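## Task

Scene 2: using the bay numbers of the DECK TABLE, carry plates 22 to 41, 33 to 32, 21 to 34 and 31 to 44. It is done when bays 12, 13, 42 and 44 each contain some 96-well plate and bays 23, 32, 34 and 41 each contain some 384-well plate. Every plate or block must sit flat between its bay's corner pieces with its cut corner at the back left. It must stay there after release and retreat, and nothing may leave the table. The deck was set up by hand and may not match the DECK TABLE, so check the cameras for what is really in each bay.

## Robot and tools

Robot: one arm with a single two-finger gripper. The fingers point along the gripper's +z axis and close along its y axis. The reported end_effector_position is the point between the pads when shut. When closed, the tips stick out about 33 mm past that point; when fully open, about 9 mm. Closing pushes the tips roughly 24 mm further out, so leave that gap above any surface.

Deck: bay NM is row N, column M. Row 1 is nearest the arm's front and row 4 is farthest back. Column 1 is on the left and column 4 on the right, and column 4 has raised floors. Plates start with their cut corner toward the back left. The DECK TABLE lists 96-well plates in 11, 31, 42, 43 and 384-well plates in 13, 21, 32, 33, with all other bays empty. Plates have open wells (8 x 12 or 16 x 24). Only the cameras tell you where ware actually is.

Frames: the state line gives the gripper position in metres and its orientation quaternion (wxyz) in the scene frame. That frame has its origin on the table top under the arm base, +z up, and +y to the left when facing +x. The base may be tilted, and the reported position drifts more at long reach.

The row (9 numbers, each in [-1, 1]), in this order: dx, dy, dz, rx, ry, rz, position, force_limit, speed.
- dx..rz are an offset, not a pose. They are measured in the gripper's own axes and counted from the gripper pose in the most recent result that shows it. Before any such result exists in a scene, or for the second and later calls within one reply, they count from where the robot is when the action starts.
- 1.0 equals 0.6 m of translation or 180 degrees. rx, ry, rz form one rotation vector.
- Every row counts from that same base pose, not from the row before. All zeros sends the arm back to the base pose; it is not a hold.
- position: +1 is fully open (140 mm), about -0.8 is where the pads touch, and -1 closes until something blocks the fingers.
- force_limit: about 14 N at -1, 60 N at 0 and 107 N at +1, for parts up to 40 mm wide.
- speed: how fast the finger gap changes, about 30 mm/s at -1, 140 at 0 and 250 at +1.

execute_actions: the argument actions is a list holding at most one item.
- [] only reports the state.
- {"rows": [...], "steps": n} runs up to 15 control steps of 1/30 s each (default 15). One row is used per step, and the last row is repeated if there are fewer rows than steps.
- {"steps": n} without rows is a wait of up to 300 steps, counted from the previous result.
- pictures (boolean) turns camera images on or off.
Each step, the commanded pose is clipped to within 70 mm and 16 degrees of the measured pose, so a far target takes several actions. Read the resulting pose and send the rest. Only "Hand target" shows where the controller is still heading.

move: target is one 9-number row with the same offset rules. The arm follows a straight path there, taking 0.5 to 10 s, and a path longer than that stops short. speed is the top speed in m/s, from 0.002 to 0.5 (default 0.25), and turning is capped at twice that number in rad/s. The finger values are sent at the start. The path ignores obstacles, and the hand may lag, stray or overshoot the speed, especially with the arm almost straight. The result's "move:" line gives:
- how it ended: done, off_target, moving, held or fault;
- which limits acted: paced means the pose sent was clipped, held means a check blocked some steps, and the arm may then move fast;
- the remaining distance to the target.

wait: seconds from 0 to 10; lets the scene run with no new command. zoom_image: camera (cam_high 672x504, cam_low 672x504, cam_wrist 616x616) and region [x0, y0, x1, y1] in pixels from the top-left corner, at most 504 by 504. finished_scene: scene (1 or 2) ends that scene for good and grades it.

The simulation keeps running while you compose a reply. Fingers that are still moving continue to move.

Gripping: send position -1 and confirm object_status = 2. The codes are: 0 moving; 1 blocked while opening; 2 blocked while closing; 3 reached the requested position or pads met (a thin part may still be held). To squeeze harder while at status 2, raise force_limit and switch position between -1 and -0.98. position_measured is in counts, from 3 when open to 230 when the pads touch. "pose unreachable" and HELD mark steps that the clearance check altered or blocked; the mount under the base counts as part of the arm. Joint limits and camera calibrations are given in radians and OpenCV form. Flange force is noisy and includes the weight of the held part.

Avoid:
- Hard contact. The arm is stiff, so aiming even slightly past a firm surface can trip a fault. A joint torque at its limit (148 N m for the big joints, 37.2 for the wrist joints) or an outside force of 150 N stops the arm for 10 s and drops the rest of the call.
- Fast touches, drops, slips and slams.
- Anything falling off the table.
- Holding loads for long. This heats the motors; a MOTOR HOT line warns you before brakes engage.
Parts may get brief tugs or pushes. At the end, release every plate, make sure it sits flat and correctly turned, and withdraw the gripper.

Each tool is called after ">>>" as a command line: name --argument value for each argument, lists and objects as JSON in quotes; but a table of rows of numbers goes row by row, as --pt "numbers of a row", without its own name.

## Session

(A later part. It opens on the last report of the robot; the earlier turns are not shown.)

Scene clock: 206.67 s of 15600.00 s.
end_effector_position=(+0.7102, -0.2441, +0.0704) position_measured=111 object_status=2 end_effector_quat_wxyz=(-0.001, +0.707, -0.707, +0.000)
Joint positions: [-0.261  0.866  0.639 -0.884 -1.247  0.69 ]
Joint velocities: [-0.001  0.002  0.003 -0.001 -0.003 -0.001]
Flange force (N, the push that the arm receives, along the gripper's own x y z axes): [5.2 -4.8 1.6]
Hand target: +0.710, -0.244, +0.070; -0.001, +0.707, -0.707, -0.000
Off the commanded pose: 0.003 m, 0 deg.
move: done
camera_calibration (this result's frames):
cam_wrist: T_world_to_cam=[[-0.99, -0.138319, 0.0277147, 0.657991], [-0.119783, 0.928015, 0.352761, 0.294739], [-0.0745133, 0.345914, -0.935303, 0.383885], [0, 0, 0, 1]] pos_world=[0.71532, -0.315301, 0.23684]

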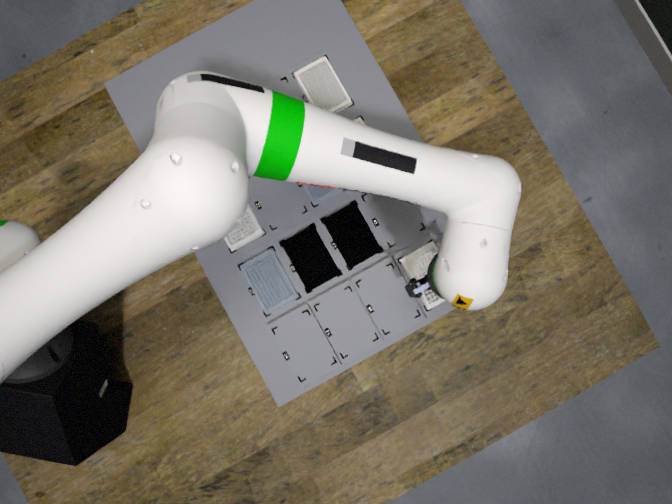

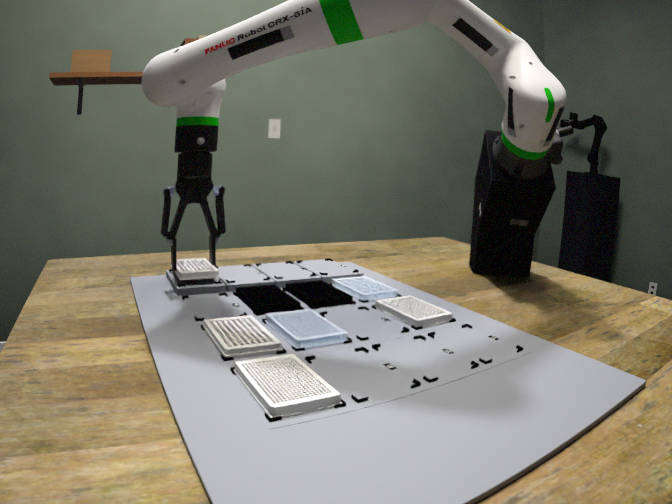

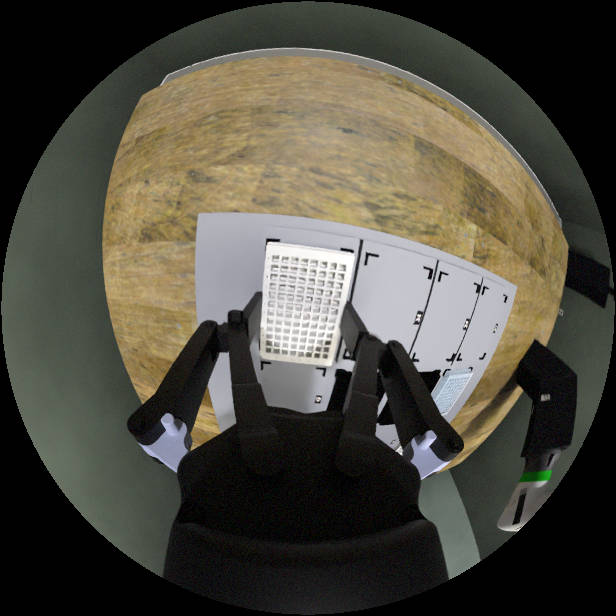

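>>> move --target '[0.0003, -0.0002, 0.0188, 0, 0, 0, -1, 0.1, -0.5]' --speed 0.025

>>> zoom_image --camera "cam_wrist" --region '[235, 230, 305, 280]'

>>> zoom_image --camera "cam_wrist" --region '[310, 235, 380, 285]'

Scene clock: 214.93 s of 15600.00 s.
end_effector_position=(+0.7103, -0.2443, +0.0592) position_measured=111 object_status=2 end_effector_quat_wxyz=(-0.001, +0.707, -0.707, +0.000)
Joint positions: [-0.25   0.878  0.642 -0.887 -1.232  0.69 ]
Joint velocities: [0.001 0.    0.001 0.002 0.    0.   ]
Flange force (N, the push that the arm receives, along the gripper's own x y z axes): [2.8 -3.2 1.1]
Hand target: +0.710, -0.244, +0.059; -0.001, +0.707, -0.707, +0.000
Off the commanded pose: 0.000 m, 0 deg.
After step 90, 4.57 s passed at rest.
move: done
camera_calibration (this result's frames):
cam_wrist: T_world_to_cam=[[-0.990017, -0.138194, 0.0277192, 0.658459], [-0.119667, 0.92804, 0.352734, 0.298825], [-0.0744704, 0.345896, -0.935313, 0.373429], [0, 0, 0, 1]] pos_world=[0.715455, -0.315493, 0.225616]

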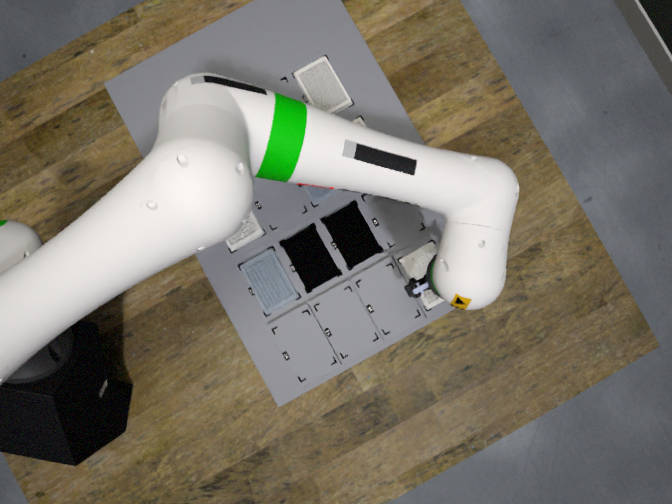

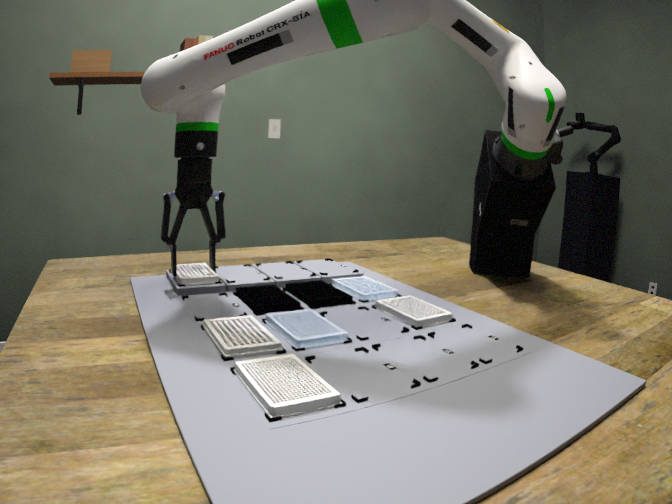

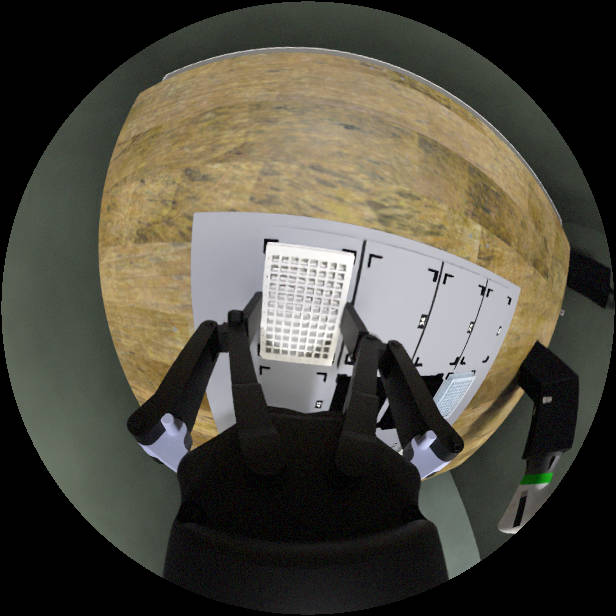

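Region (235, 230, 305, 280) of cam_wrist's 616x616 image, scaled by 7.200, with more detail than that image has; it fills the top 360 rows of this view, and the rest is white.

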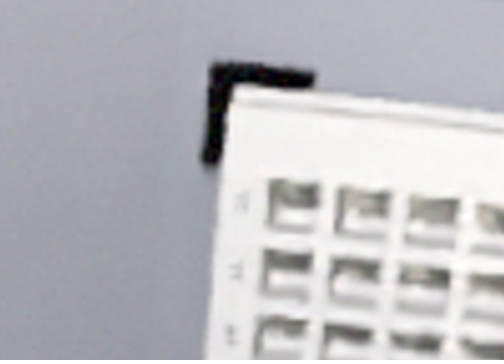

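Region (310, 235, 380, 285) of cam_wrist's 616x616 image, scaled by 7.200, with more detail than that image has; it fills the top 360 rows of this view, and the rest is white.

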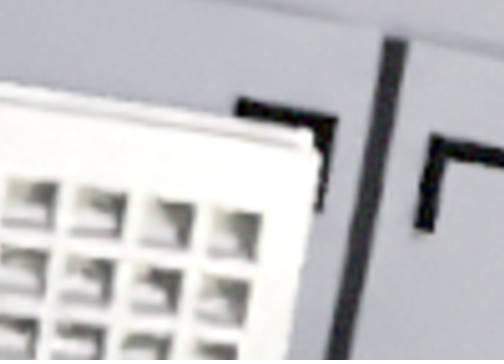

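>>> execute_actions --actions '[{"rows": [[0,0,0.0004,0,0,0,0.4,0.1,-0.4],[0,0,0.0004,0,0,0,0.4,0.1,-0.4],[0,0,0.0004,0,0,0,0.4,0.1,-0.4],[0,0,0.0004,0,0,0,0.4,0.1,-0.4],[0,0,0.0002,0,0,0,0.4,0.1,-0.4],[0,0,-0.00015,0,0,0,0.4,0.1,-0.4],[0,0,-0.00104,0,0,0,0.4,0.1,-0.4],[0,0,-0.00294,0,0,0,0.4,0.1,-0.4],[0,0,-0.00571,0,0,0,0.4,0.1,-0.4],[0,0,-0.009,0,0,0,0.4,0.1,-0.4],[0,0,-0.01229,0,0,0,0.4,0.1,-0.4],[0,0,-0.01506,0,0,0,0.4,0.1,-0.4],[0,0,-0.01696,0,0,0,0.4,0.1,-0.4],[0,0,-0.01785,0,0,0,0.4,0.1,-0.4],[0,0,-0.018,0,0,0,0.4,0.1,-0.4]], "steps": 15}]' --pictures false

>>> move --target '[-0.2741, 0.1782, 0, 0, 0, 0, 0.4, 0.1, -0.4]' --speed 0.25

>>> move --target '[0, 0, 0.0420, 0, 0, 0, 0.4, 0.1, -0.4]' --speed 0.07

>>> zoom_image --camera "cam_wrist" --region '[235, 230, 305, 280]'

>>> zoom_image --camera "cam_wrist" --region '[310, 235, 380, 285]'

>>> execute_actions --actions '[{"rows": [[0,0,0,0,0,0,-1,0.1,-0.5],[0,0,0,0,0,0,-1,0.1,-0.5],[0,0,0,0,0,0,-1,0.1,-0.5],[0,0,0,0,0,0,-1,0.1,-0.5],[0,0,0,0,0,0,-1,0.1,-0.5],[0,0,0,0,0,0,-1,0.1,-0.5],[0,0,-0.0002,0,0,0,-1,0.1,-0.5],[0,0,-0.0004,0,0,0,-1,0.1,-0.5],[0,0,-0.0006,0,0,0,-1,0.1,-0.5],[0,0,-0.0008,0,0,0,-1,0.1,-0.5],[0,0,-0.001,0,0,0,-1,0.1,-0.5]], "steps": 15}]' --pictures false

>>> move --target '[0, 0, -0.043, 0, 0, 0, -1, 0.1, -0.5]' --speed 0.07

>>> move --target '[0.2738, 0.0003, 0, 0, 0, 0, -1, 0.1, -0.5]' --speed 0.22

>>> zoom_image --camera "cam_wrist" --region '[235, 230, 305, 280]'

>>> zoom_image --camera "cam_wrist" --region '[310, 235, 380, 285]'

Scene clock: 230.73 s of 15600.00 s.
end_effector_position=(+0.7105, -0.2442, +0.0687) position_measured=78 object_status=3 end_effector_quat_wxyz=(-0.001, +0.707, -0.707, +0.000)
Joint positions: [-0.259  0.869  0.641 -0.885 -1.244  0.69 ]
Joint velocities: [-0.025 -0.026 -0.008  0.007 -0.032 -0.003]
Flange force (N, the push that the arm receives, along the gripper's own x y z axes): [2.7 -0.6 -4.0]
Hand target: +0.710, -0.244, +0.070; -0.001, +0.707, -0.707, +0.000
Off the commanded pose: 0.001 m, 0 deg.
Steps of this call (steps 1 to 90: nothing new was sent; then 12.30 s passed at rest; steps 91 to 105: all 15 steps of this action). Readings (end_effector_position | what the end effector reports):
91: (+0.7103, -0.2443, +0.0592) | position_measured=111 object_status=0
92: (+0.7103, -0.2443, +0.0591) | position_measured=111 object_status=0
94: (+0.7103, -0.2443, +0.0590) | position_measured=97 object_status=0
98: (+0.7104, -0.2444, +0.0592) | position_measured=79 object_status=0
105: the state above

Scene clock: 232.23 s of 15600.00 s.
end_effector_position=(+0.6025, -0.0802, +0.0697) position_measured=78 object_status=3 end_effector_quat_wxyz=(-0.001, +0.707, -0.707, +0.000)
Joint positions: [-0.117  0.429  0.053 -0.943 -1.046  0.727]
Joint velocities: [ 0.001 -0.001 -0.003  0.001 -0.    -0.001]
Flange force (N, the push that the arm receives, along the gripper's own x y z axes): [3.8 -2.0 2.1]
Hand target: +0.602, -0.080, +0.070; -0.001, +0.707, -0.707, +0.000
Off the commanded pose: 0.001 m, 0 deg.
move: done
camera_calibration (this result's frames):
cam_wrist: T_world_to_cam=[[-0.990067, -0.137855, 0.0276276, 0.574214], [-0.119377, 0.928059, 0.352781, 0.129841], [-0.0742729, 0.345979, -0.935298, 0.318321], [0, 0, 0, 1]] pos_world=[0.607653, -0.151474, 0.236056]

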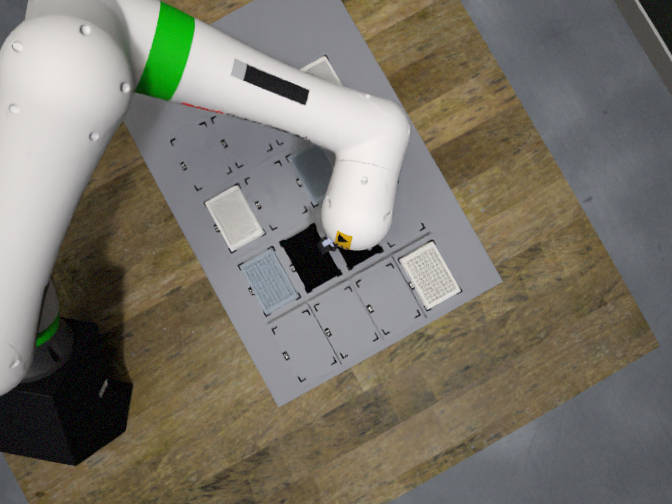

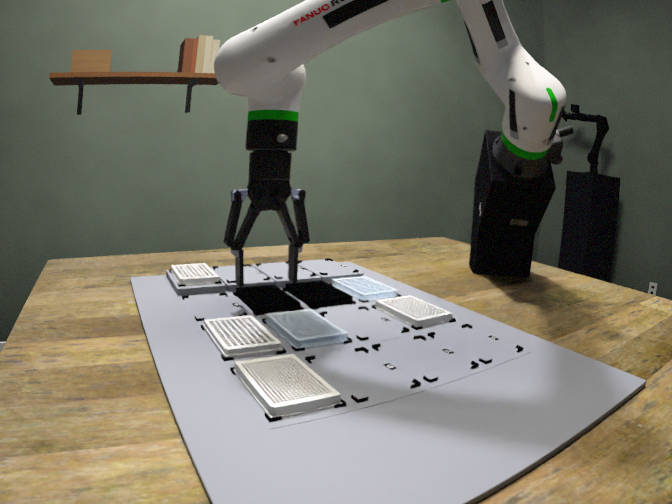

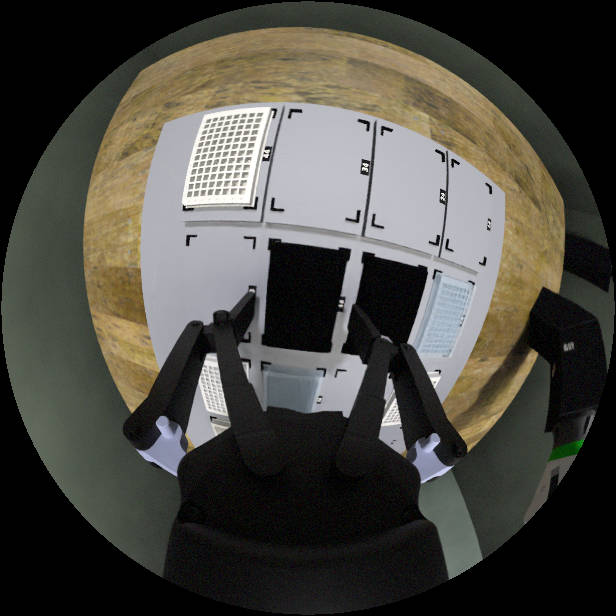

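Scene clock: 233.00 s of 15600.00 s.
end_effector_position=(+0.6026, -0.0803, +0.0445) position_measured=78 object_status=3 end_effector_quat_wxyz=(-0.001, +0.707, -0.707, +0.000)
Joint positions: [-0.087  0.463  0.06  -0.957 -1.008  0.733]
Joint velocities: [ 0.001  0.001 -0.    -0.002 -0.     0.   ]
Flange force (N, the push that the arm receives, along the gripper's own x y z axes): [1.3 -0.5 0.2]
Hand target: +0.603, -0.080, +0.044; -0.001, +0.707, -0.707, +0.000
Off the commanded pose: 0.000 m, 0 deg.
move: done
camera_calibration (this result's frames):
cam_wrist: T_world_to_cam=[[-0.990069, -0.137841, 0.0276266, 0.574969], [-0.119368, 0.92808, 0.35273, 0.138733], [-0.0742602, 0.345929, -0.935317, 0.294819], [0, 0, 0, 1]] pos_world=[0.607712, -0.151487, 0.210929]

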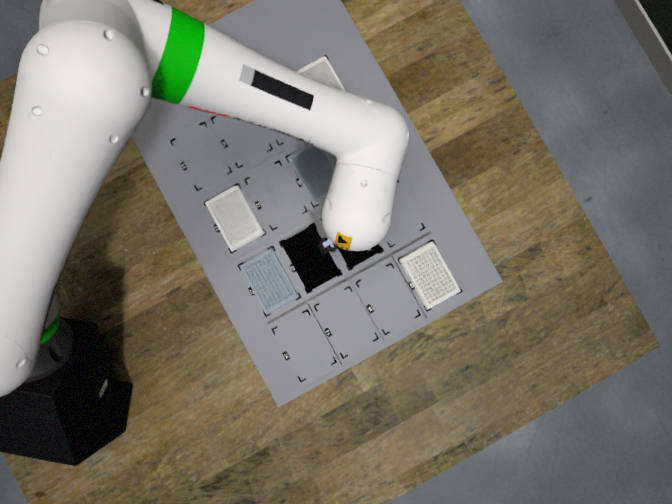

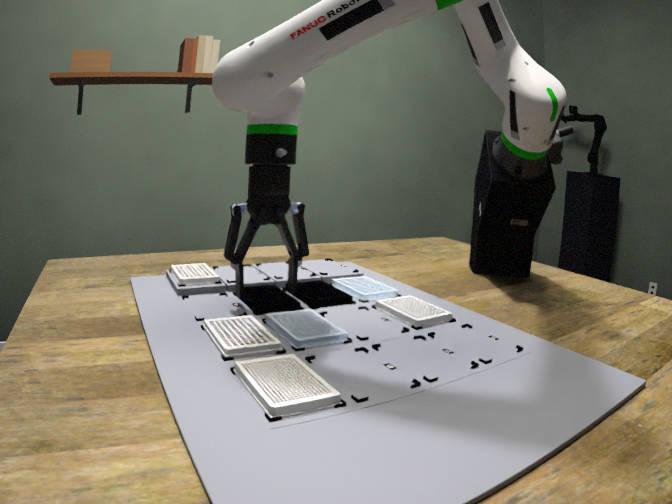

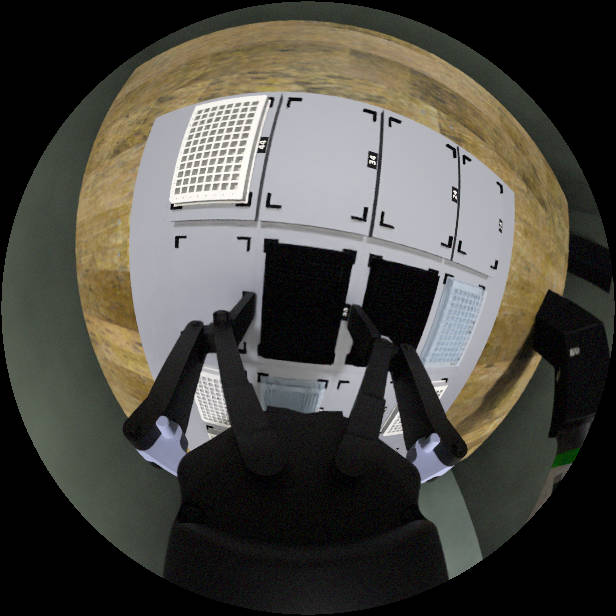

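Region (235, 230, 305, 280) of cam_wrist's 616x616 image, scaled by 7.200, with more detail than that image has; it fills the top 360 rows of this view, and the rest is white.

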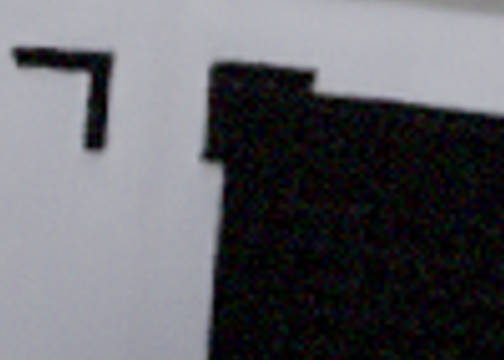

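Region (310, 235, 380, 285) of cam_wrist's 616x616 image, scaled by 7.200, with more detail than that image has; it fills the top 360 rows of this view, and the rest is white.

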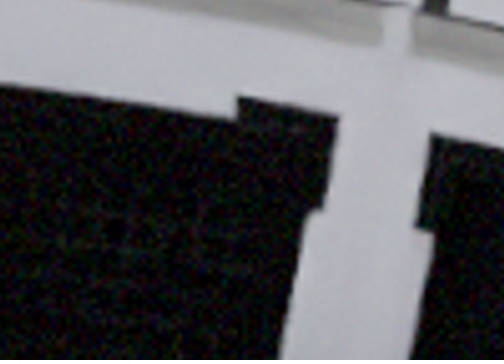

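Scene clock: 233.50 s of 15600.00 s.
end_effector_position=(+0.6028, -0.0802, +0.0450) position_measured=111 object_status=0 end_effector_quat_wxyz=(-0.001, +0.707, -0.707, +0.000)
Joint positions: [-0.087  0.462  0.06  -0.957 -1.009  0.733]
Joint velocities: [-0.    -0.002  0.002  0.001 -0.002 -0.   ]
Flange force (N, the push that the arm receives, along the gripper's own x y z axes): [1.9 -0.2 -7.8]
Hand target: +0.603, -0.080, +0.045; -0.001, +0.707, -0.707, +0.000
Off the commanded pose: 0.000 m, 0 deg.
Steps of this call (steps 1 to 15: all 15 steps of this action). Readings (end_effector_position | what the end effector reports):
1: (+0.6026, -0.0803, +0.0445) | position_measured=78 object_status=0
2: (+0.6026, -0.0803, +0.0445) | position_measured=81 object_status=0
4: (+0.6026, -0.0803, +0.0445) | position_measured=90 object_status=0
8: (+0.6027, -0.0803, +0.0446) | position_measured=108 object_status=0
15: the state above

Scene clock: 234.50 s of 15600.00 s.
end_effector_position=(+0.6026, -0.0802, +0.0708) position_measured=111 object_status=2 end_effector_quat_wxyz=(-0.001, +0.707, -0.707, +0.000)
Joint positions: [-0.118  0.428  0.053 -0.942 -1.048  0.727]
Joint velocities: [-0.    -0.     0.     0.001 -0.     0.   ]
Flange force (N, the push that the arm receives, along the gripper's own x y z axes): [3.1 -2.2 0.1]
Hand target: +0.603, -0.080, +0.071; -0.001, +0.707, -0.707, +0.000
Off the commanded pose: 0.000 m, 0 deg.
move: done
camera_calibration (this result's frames):
cam_wrist: T_world_to_cam=[[-0.990053, -0.137983, 0.0274795, 0.574253], [-0.119539, 0.927993, 0.3529, 0.129461], [-0.0741952, 0.346105, -0.935257, 0.319348], [0, 0, 0, 1]] pos_world=[0.607711, -0.15143, 0.237205]

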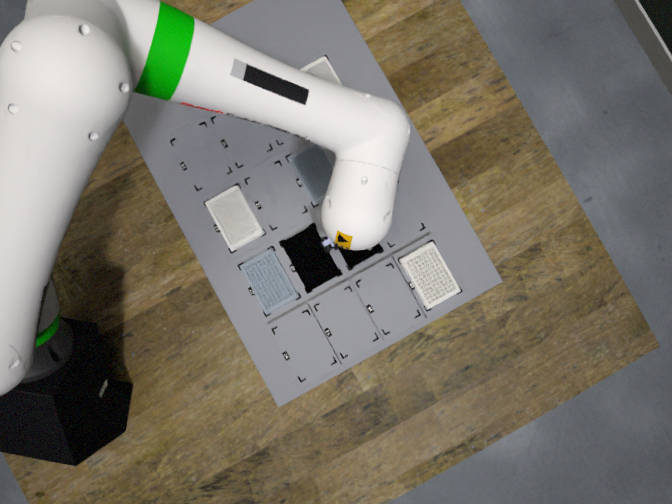

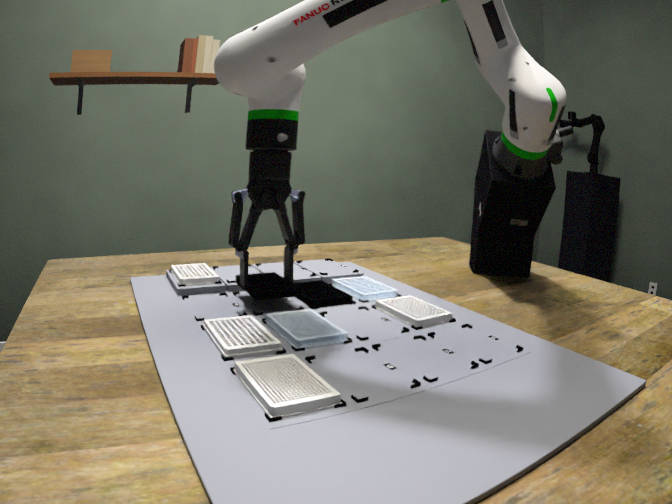

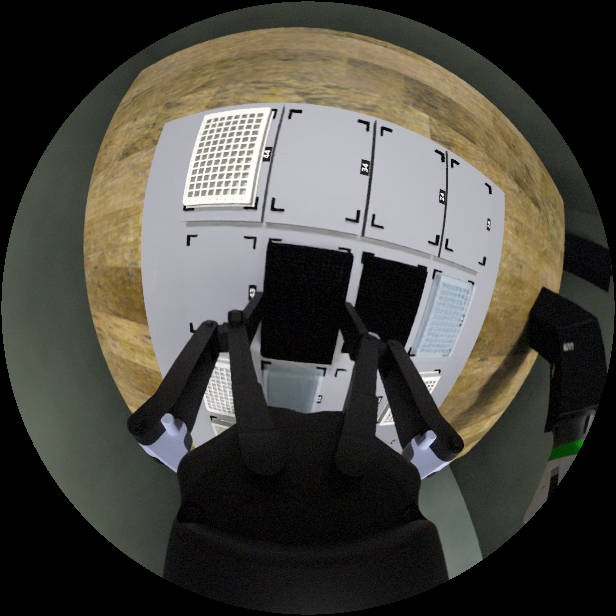

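Scene clock: 235.70 s of 15600.00 s.
end_effector_position=(+0.6033, -0.2442, +0.0708) position_measured=111 object_status=2 end_effector_quat_wxyz=(-0.001, +0.707, -0.707, +0.000)
Joint positions: [-0.309  0.746  0.302 -0.947 -1.15   0.905]
Joint velocities: [-0.     0.001  0.002 -0.002 -0.001 -0.   ]
Flange force (N, the push that the arm receives, along the gripper's own x y z axes): [1.9 -1.0 0.5]
Hand target: +0.603, -0.244, +0.071; -0.001, +0.707, -0.707, +0.000
Off the commanded pose: 0.001 m, 0 deg.
move: done
camera_calibration (this result's frames):
cam_wrist: T_world_to_cam=[[-0.990047, -0.138108, 0.0270733, 0.552304], [-0.119786, 0.927908, 0.35304, 0.28183], [-0.0738792, 0.346284, -0.935216, 0.376021], [0, 0, 0, 1]] pos_world=[0.608347, -0.315445, 0.237211]

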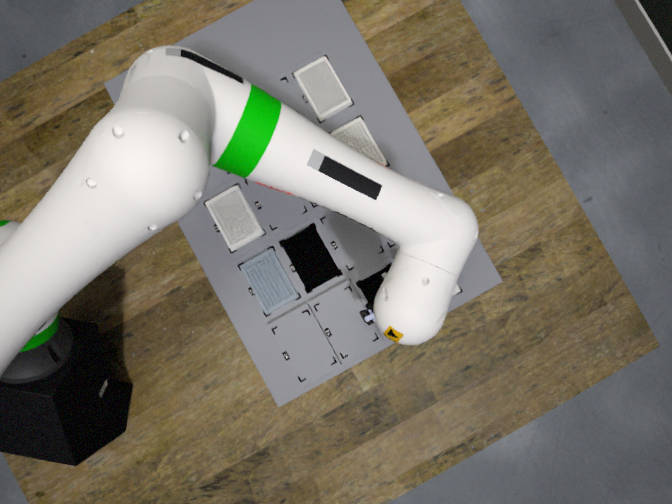

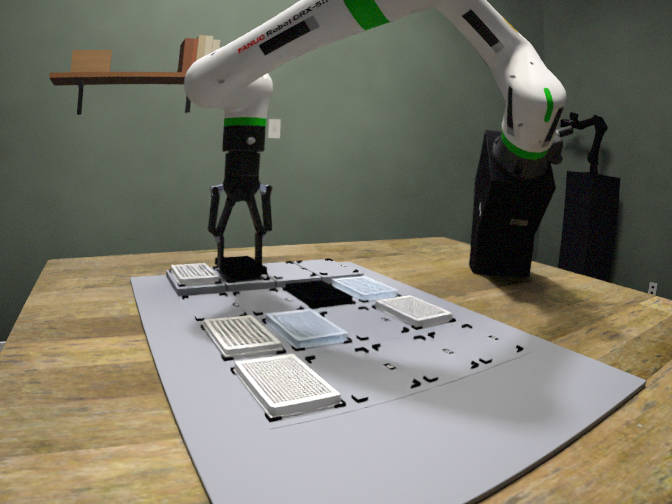

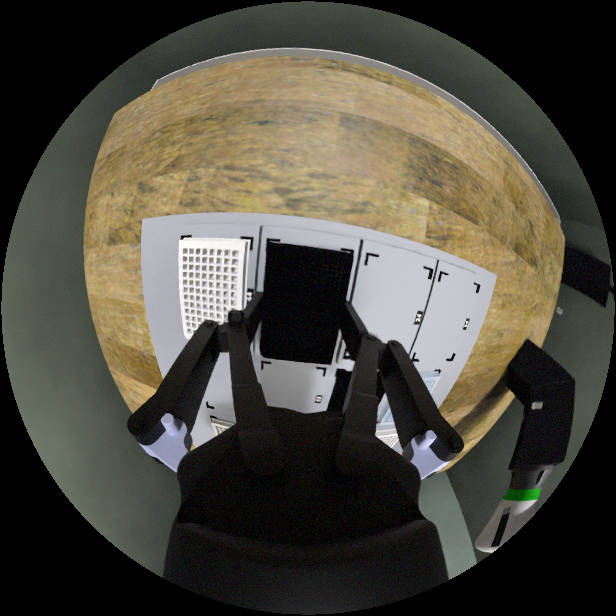

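Region (235, 230, 305, 280) of cam_wrist's 616x616 image, scaled by 7.200, with more detail than that image has; it fills the top 360 rows of this view, and the rest is white.

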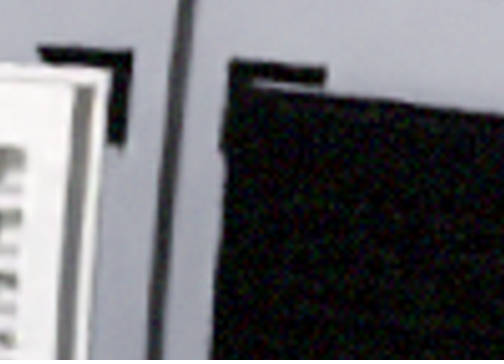

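Region (310, 235, 380, 285) of cam_wrist's 616x616 image, scaled by 7.200, with more detail than that image has; it fills the top 360 rows of this view, and the rest is white.

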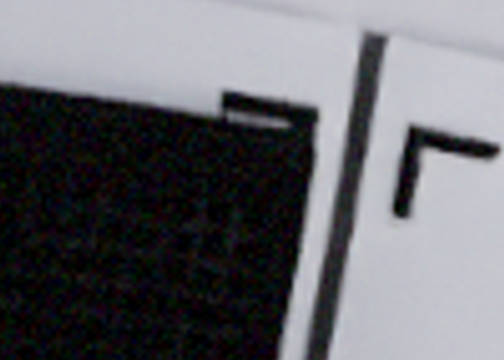

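>>> move --target '[0.0008, 0.00015, 0.0183, 0, 0, 0, -1, 0.1, -0.5]' --speed 0.025

>>> zoom_image --camera "cam_wrist" --region '[235, 230, 305, 280]'

>>> zoom_image --camera "cam_wrist" --region '[310, 235, 380, 285]'

Scene clock: 246.40 s of 15600.00 s.
end_effector_position=(+0.6032, -0.2446, +0.0599) position_measured=111 object_status=2 end_effector_quat_wxyz=(-0.001, +0.707, -0.707, +0.000)
Joint positions: [-0.298  0.759  0.305 -0.953 -1.136  0.907]
Joint velocities: [-0.     0.001  0.001  0.     0.     0.   ]
Flange force (N, the push that the arm receives, along the gripper's own x y z axes): [1.0 -3.2 1.5]
Hand target: +0.603, -0.245, +0.060; -0.001, +0.707, -0.707, +0.000
Off the commanded pose: 0.000 m, 0 deg.
After step 90, 7.00 s passed at rest.
move: done
camera_calibration (this result's frames):
cam_wrist: T_world_to_cam=[[-0.990048, -0.138104, 0.0270658, 0.552482], [-0.119786, 0.92791, 0.353035, 0.286123], [-0.0738703, 0.34628, -0.935219, 0.365953], [0, 0, 0, 1]] pos_world=[0.608291, -0.315919, 0.226281]

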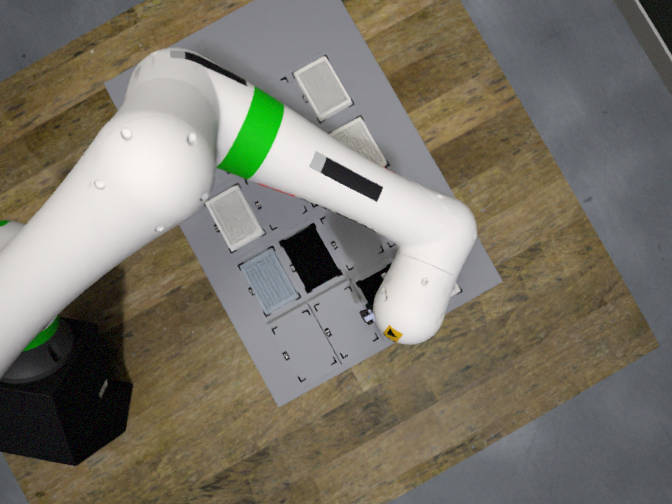

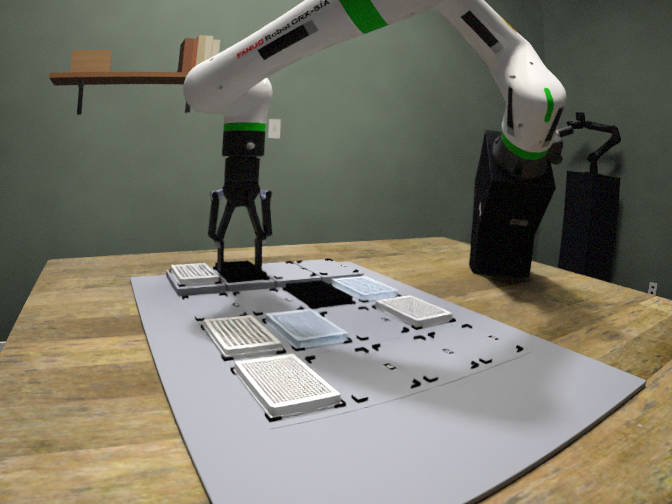

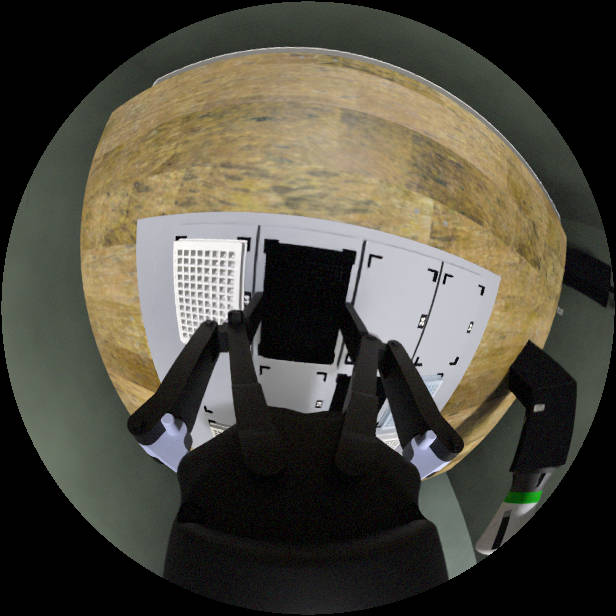

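Region (235, 230, 305, 280) of cam_wrist's 616x616 image, scaled by 7.200, with more detail than that image has; it fills the top 360 rows of this view, and the rest is white.

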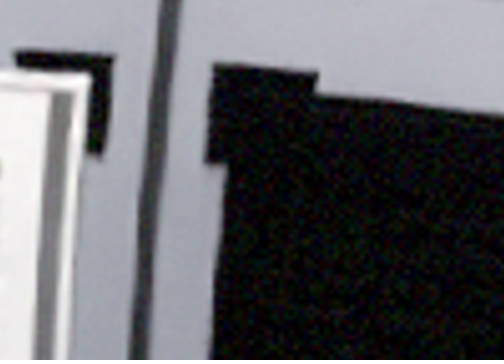

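Region (310, 235, 380, 285) of cam_wrist's 616x616 image, scaled by 7.200, with more detail than that image has; it fills the top 360 rows of this view, and the rest is white.

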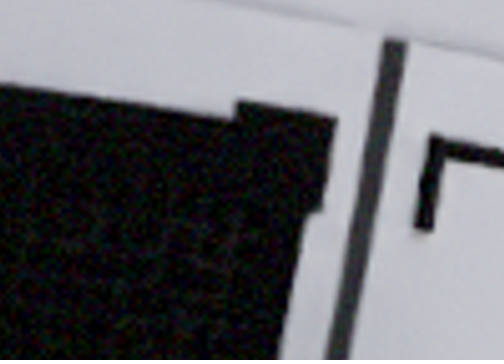

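In place with no contact force. Release and lift clear.

>>> execute_actions --actions '[{"rows": [[0,0,0.0004,0,0,0,0.4,0.1,-0.4]], "steps": 8}]' --pictures false

>>> move --target '[0, 0, -0.15, 0, 0, 0, 0.4, 0.1, -0.4]' --speed 0.15

>>> zoom_image --camera "cam_wrist" --region '[180, 220, 400, 400]'

>>> zoom_image --camera "cam_low" --region '[150, 240, 470, 430]'

Scene clock: 249.67 s of 15600.00 s.
end_effector_position=(+0.6032, -0.2446, +0.0597) position_measured=79 object_status=0 end_effector_quat_wxyz=(-0.001, +0.707, -0.707, +0.000)
Joint positions: [-0.298  0.76   0.305 -0.953 -1.135  0.907]
Joint velocities: [ 0.001 -0.     0.    -0.002 -0.    -0.   ]
Flange force (N, the push that the arm receives, along the gripper's own x y z axes): [2.1 -1.5 1.0]
Hand target: +0.603, -0.245, +0.060; -0.001, +0.707, -0.707, +0.000
Off the commanded pose: 0.000 m, 0 deg.
Steps of this call (steps 1 to 90: nothing new was sent; steps 91 to 98: all 8 steps of this action). Readings (end_effector_position | what the end effector reports):
91: (+0.6032, -0.2446, +0.0599) | position_measured=111 object_status=0
92: (+0.6032, -0.2447, +0.0598) | position_measured=111 object_status=0
94: (+0.6032, -0.2447, +0.0597) | position_measured=98 object_status=0
98: the state above

Scene clock: 250.87 s of 15600.00 s.
end_effector_position=(+0.6030, -0.2446, +0.1495) position_measured=78 object_status=3 end_effector_quat_wxyz=(-0.001, +0.707, -0.707, +0.000)
Joint positions: [-0.398  0.67   0.305 -0.907 -1.263  0.889]
Joint velocities: [-0.001 -0.001  0.     0.001 -0.001 -0.   ]
Flange force (N, the push that the arm receives, along the gripper's own x y z axes): [2.4 -1.5 1.2]
Hand target: +0.603, -0.245, +0.150; -0.001, +0.707, -0.707, +0.000
Off the commanded pose: 0.000 m, 0 deg.
move: done
camera_calibration (this result's frames):
cam_wrist: T_world_to_cam=[[-0.990038, -0.138183, 0.0270344, 0.549845], [-0.119858, 0.927844, 0.353184, 0.254429], [-0.0738876, 0.346425, -0.935163, 0.449746], [0, 0, 0, 1]] pos_world=[0.608093, -0.315894, 0.315861]

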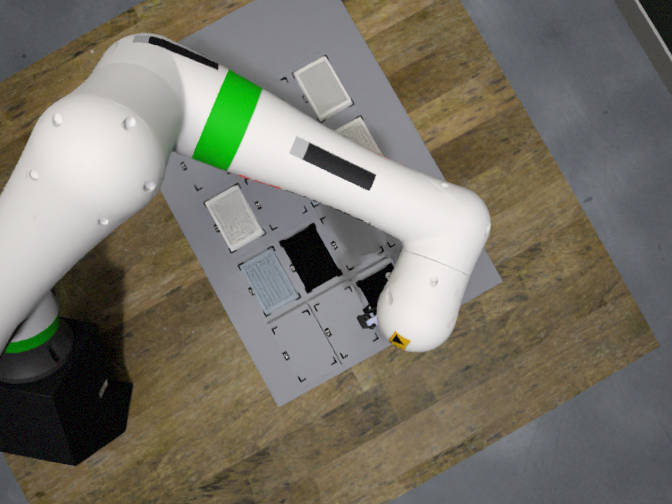

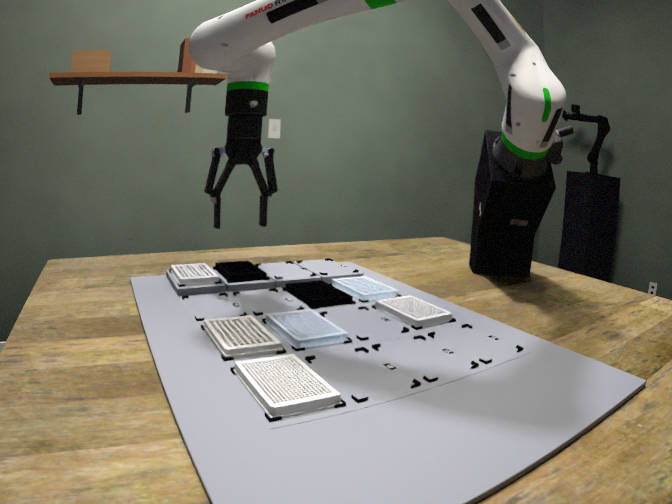

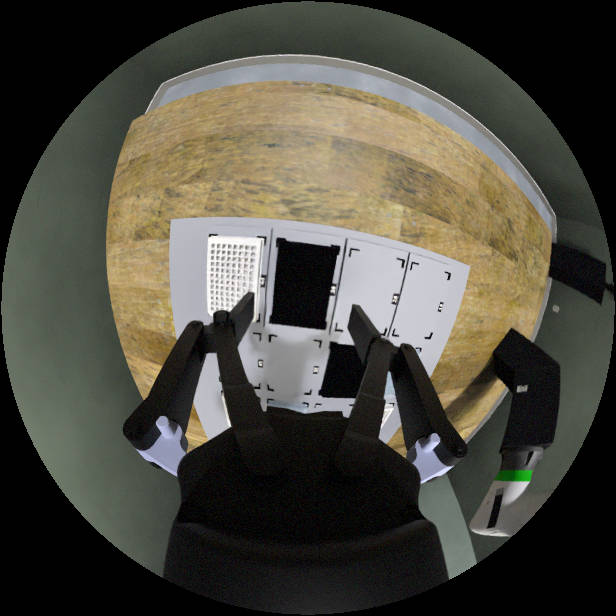

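Region (180, 220, 400, 400) of cam_wrist's 616x616 image, scaled by 2.291, with more detail than that image has; it fills the top 412 rows of this view, and the rest is white.

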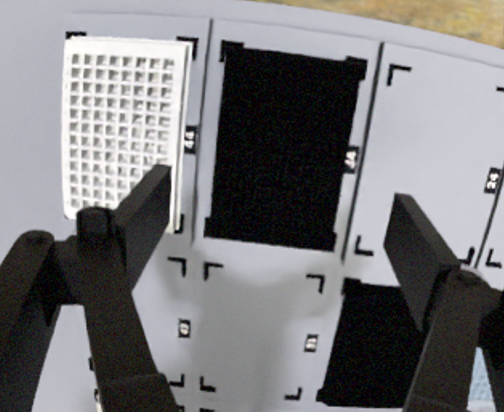

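Region (150, 240, 470, 430) of cam_low's 672x504 image, scaled by 1.575, with more detail than that image has; it fills the top 299 rows of this view, and the rest is white.

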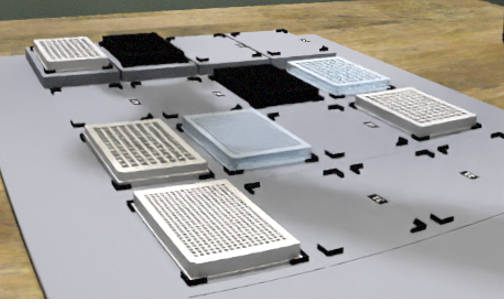

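>>> finished_scene --scene 2

The scene is finished: the task was done.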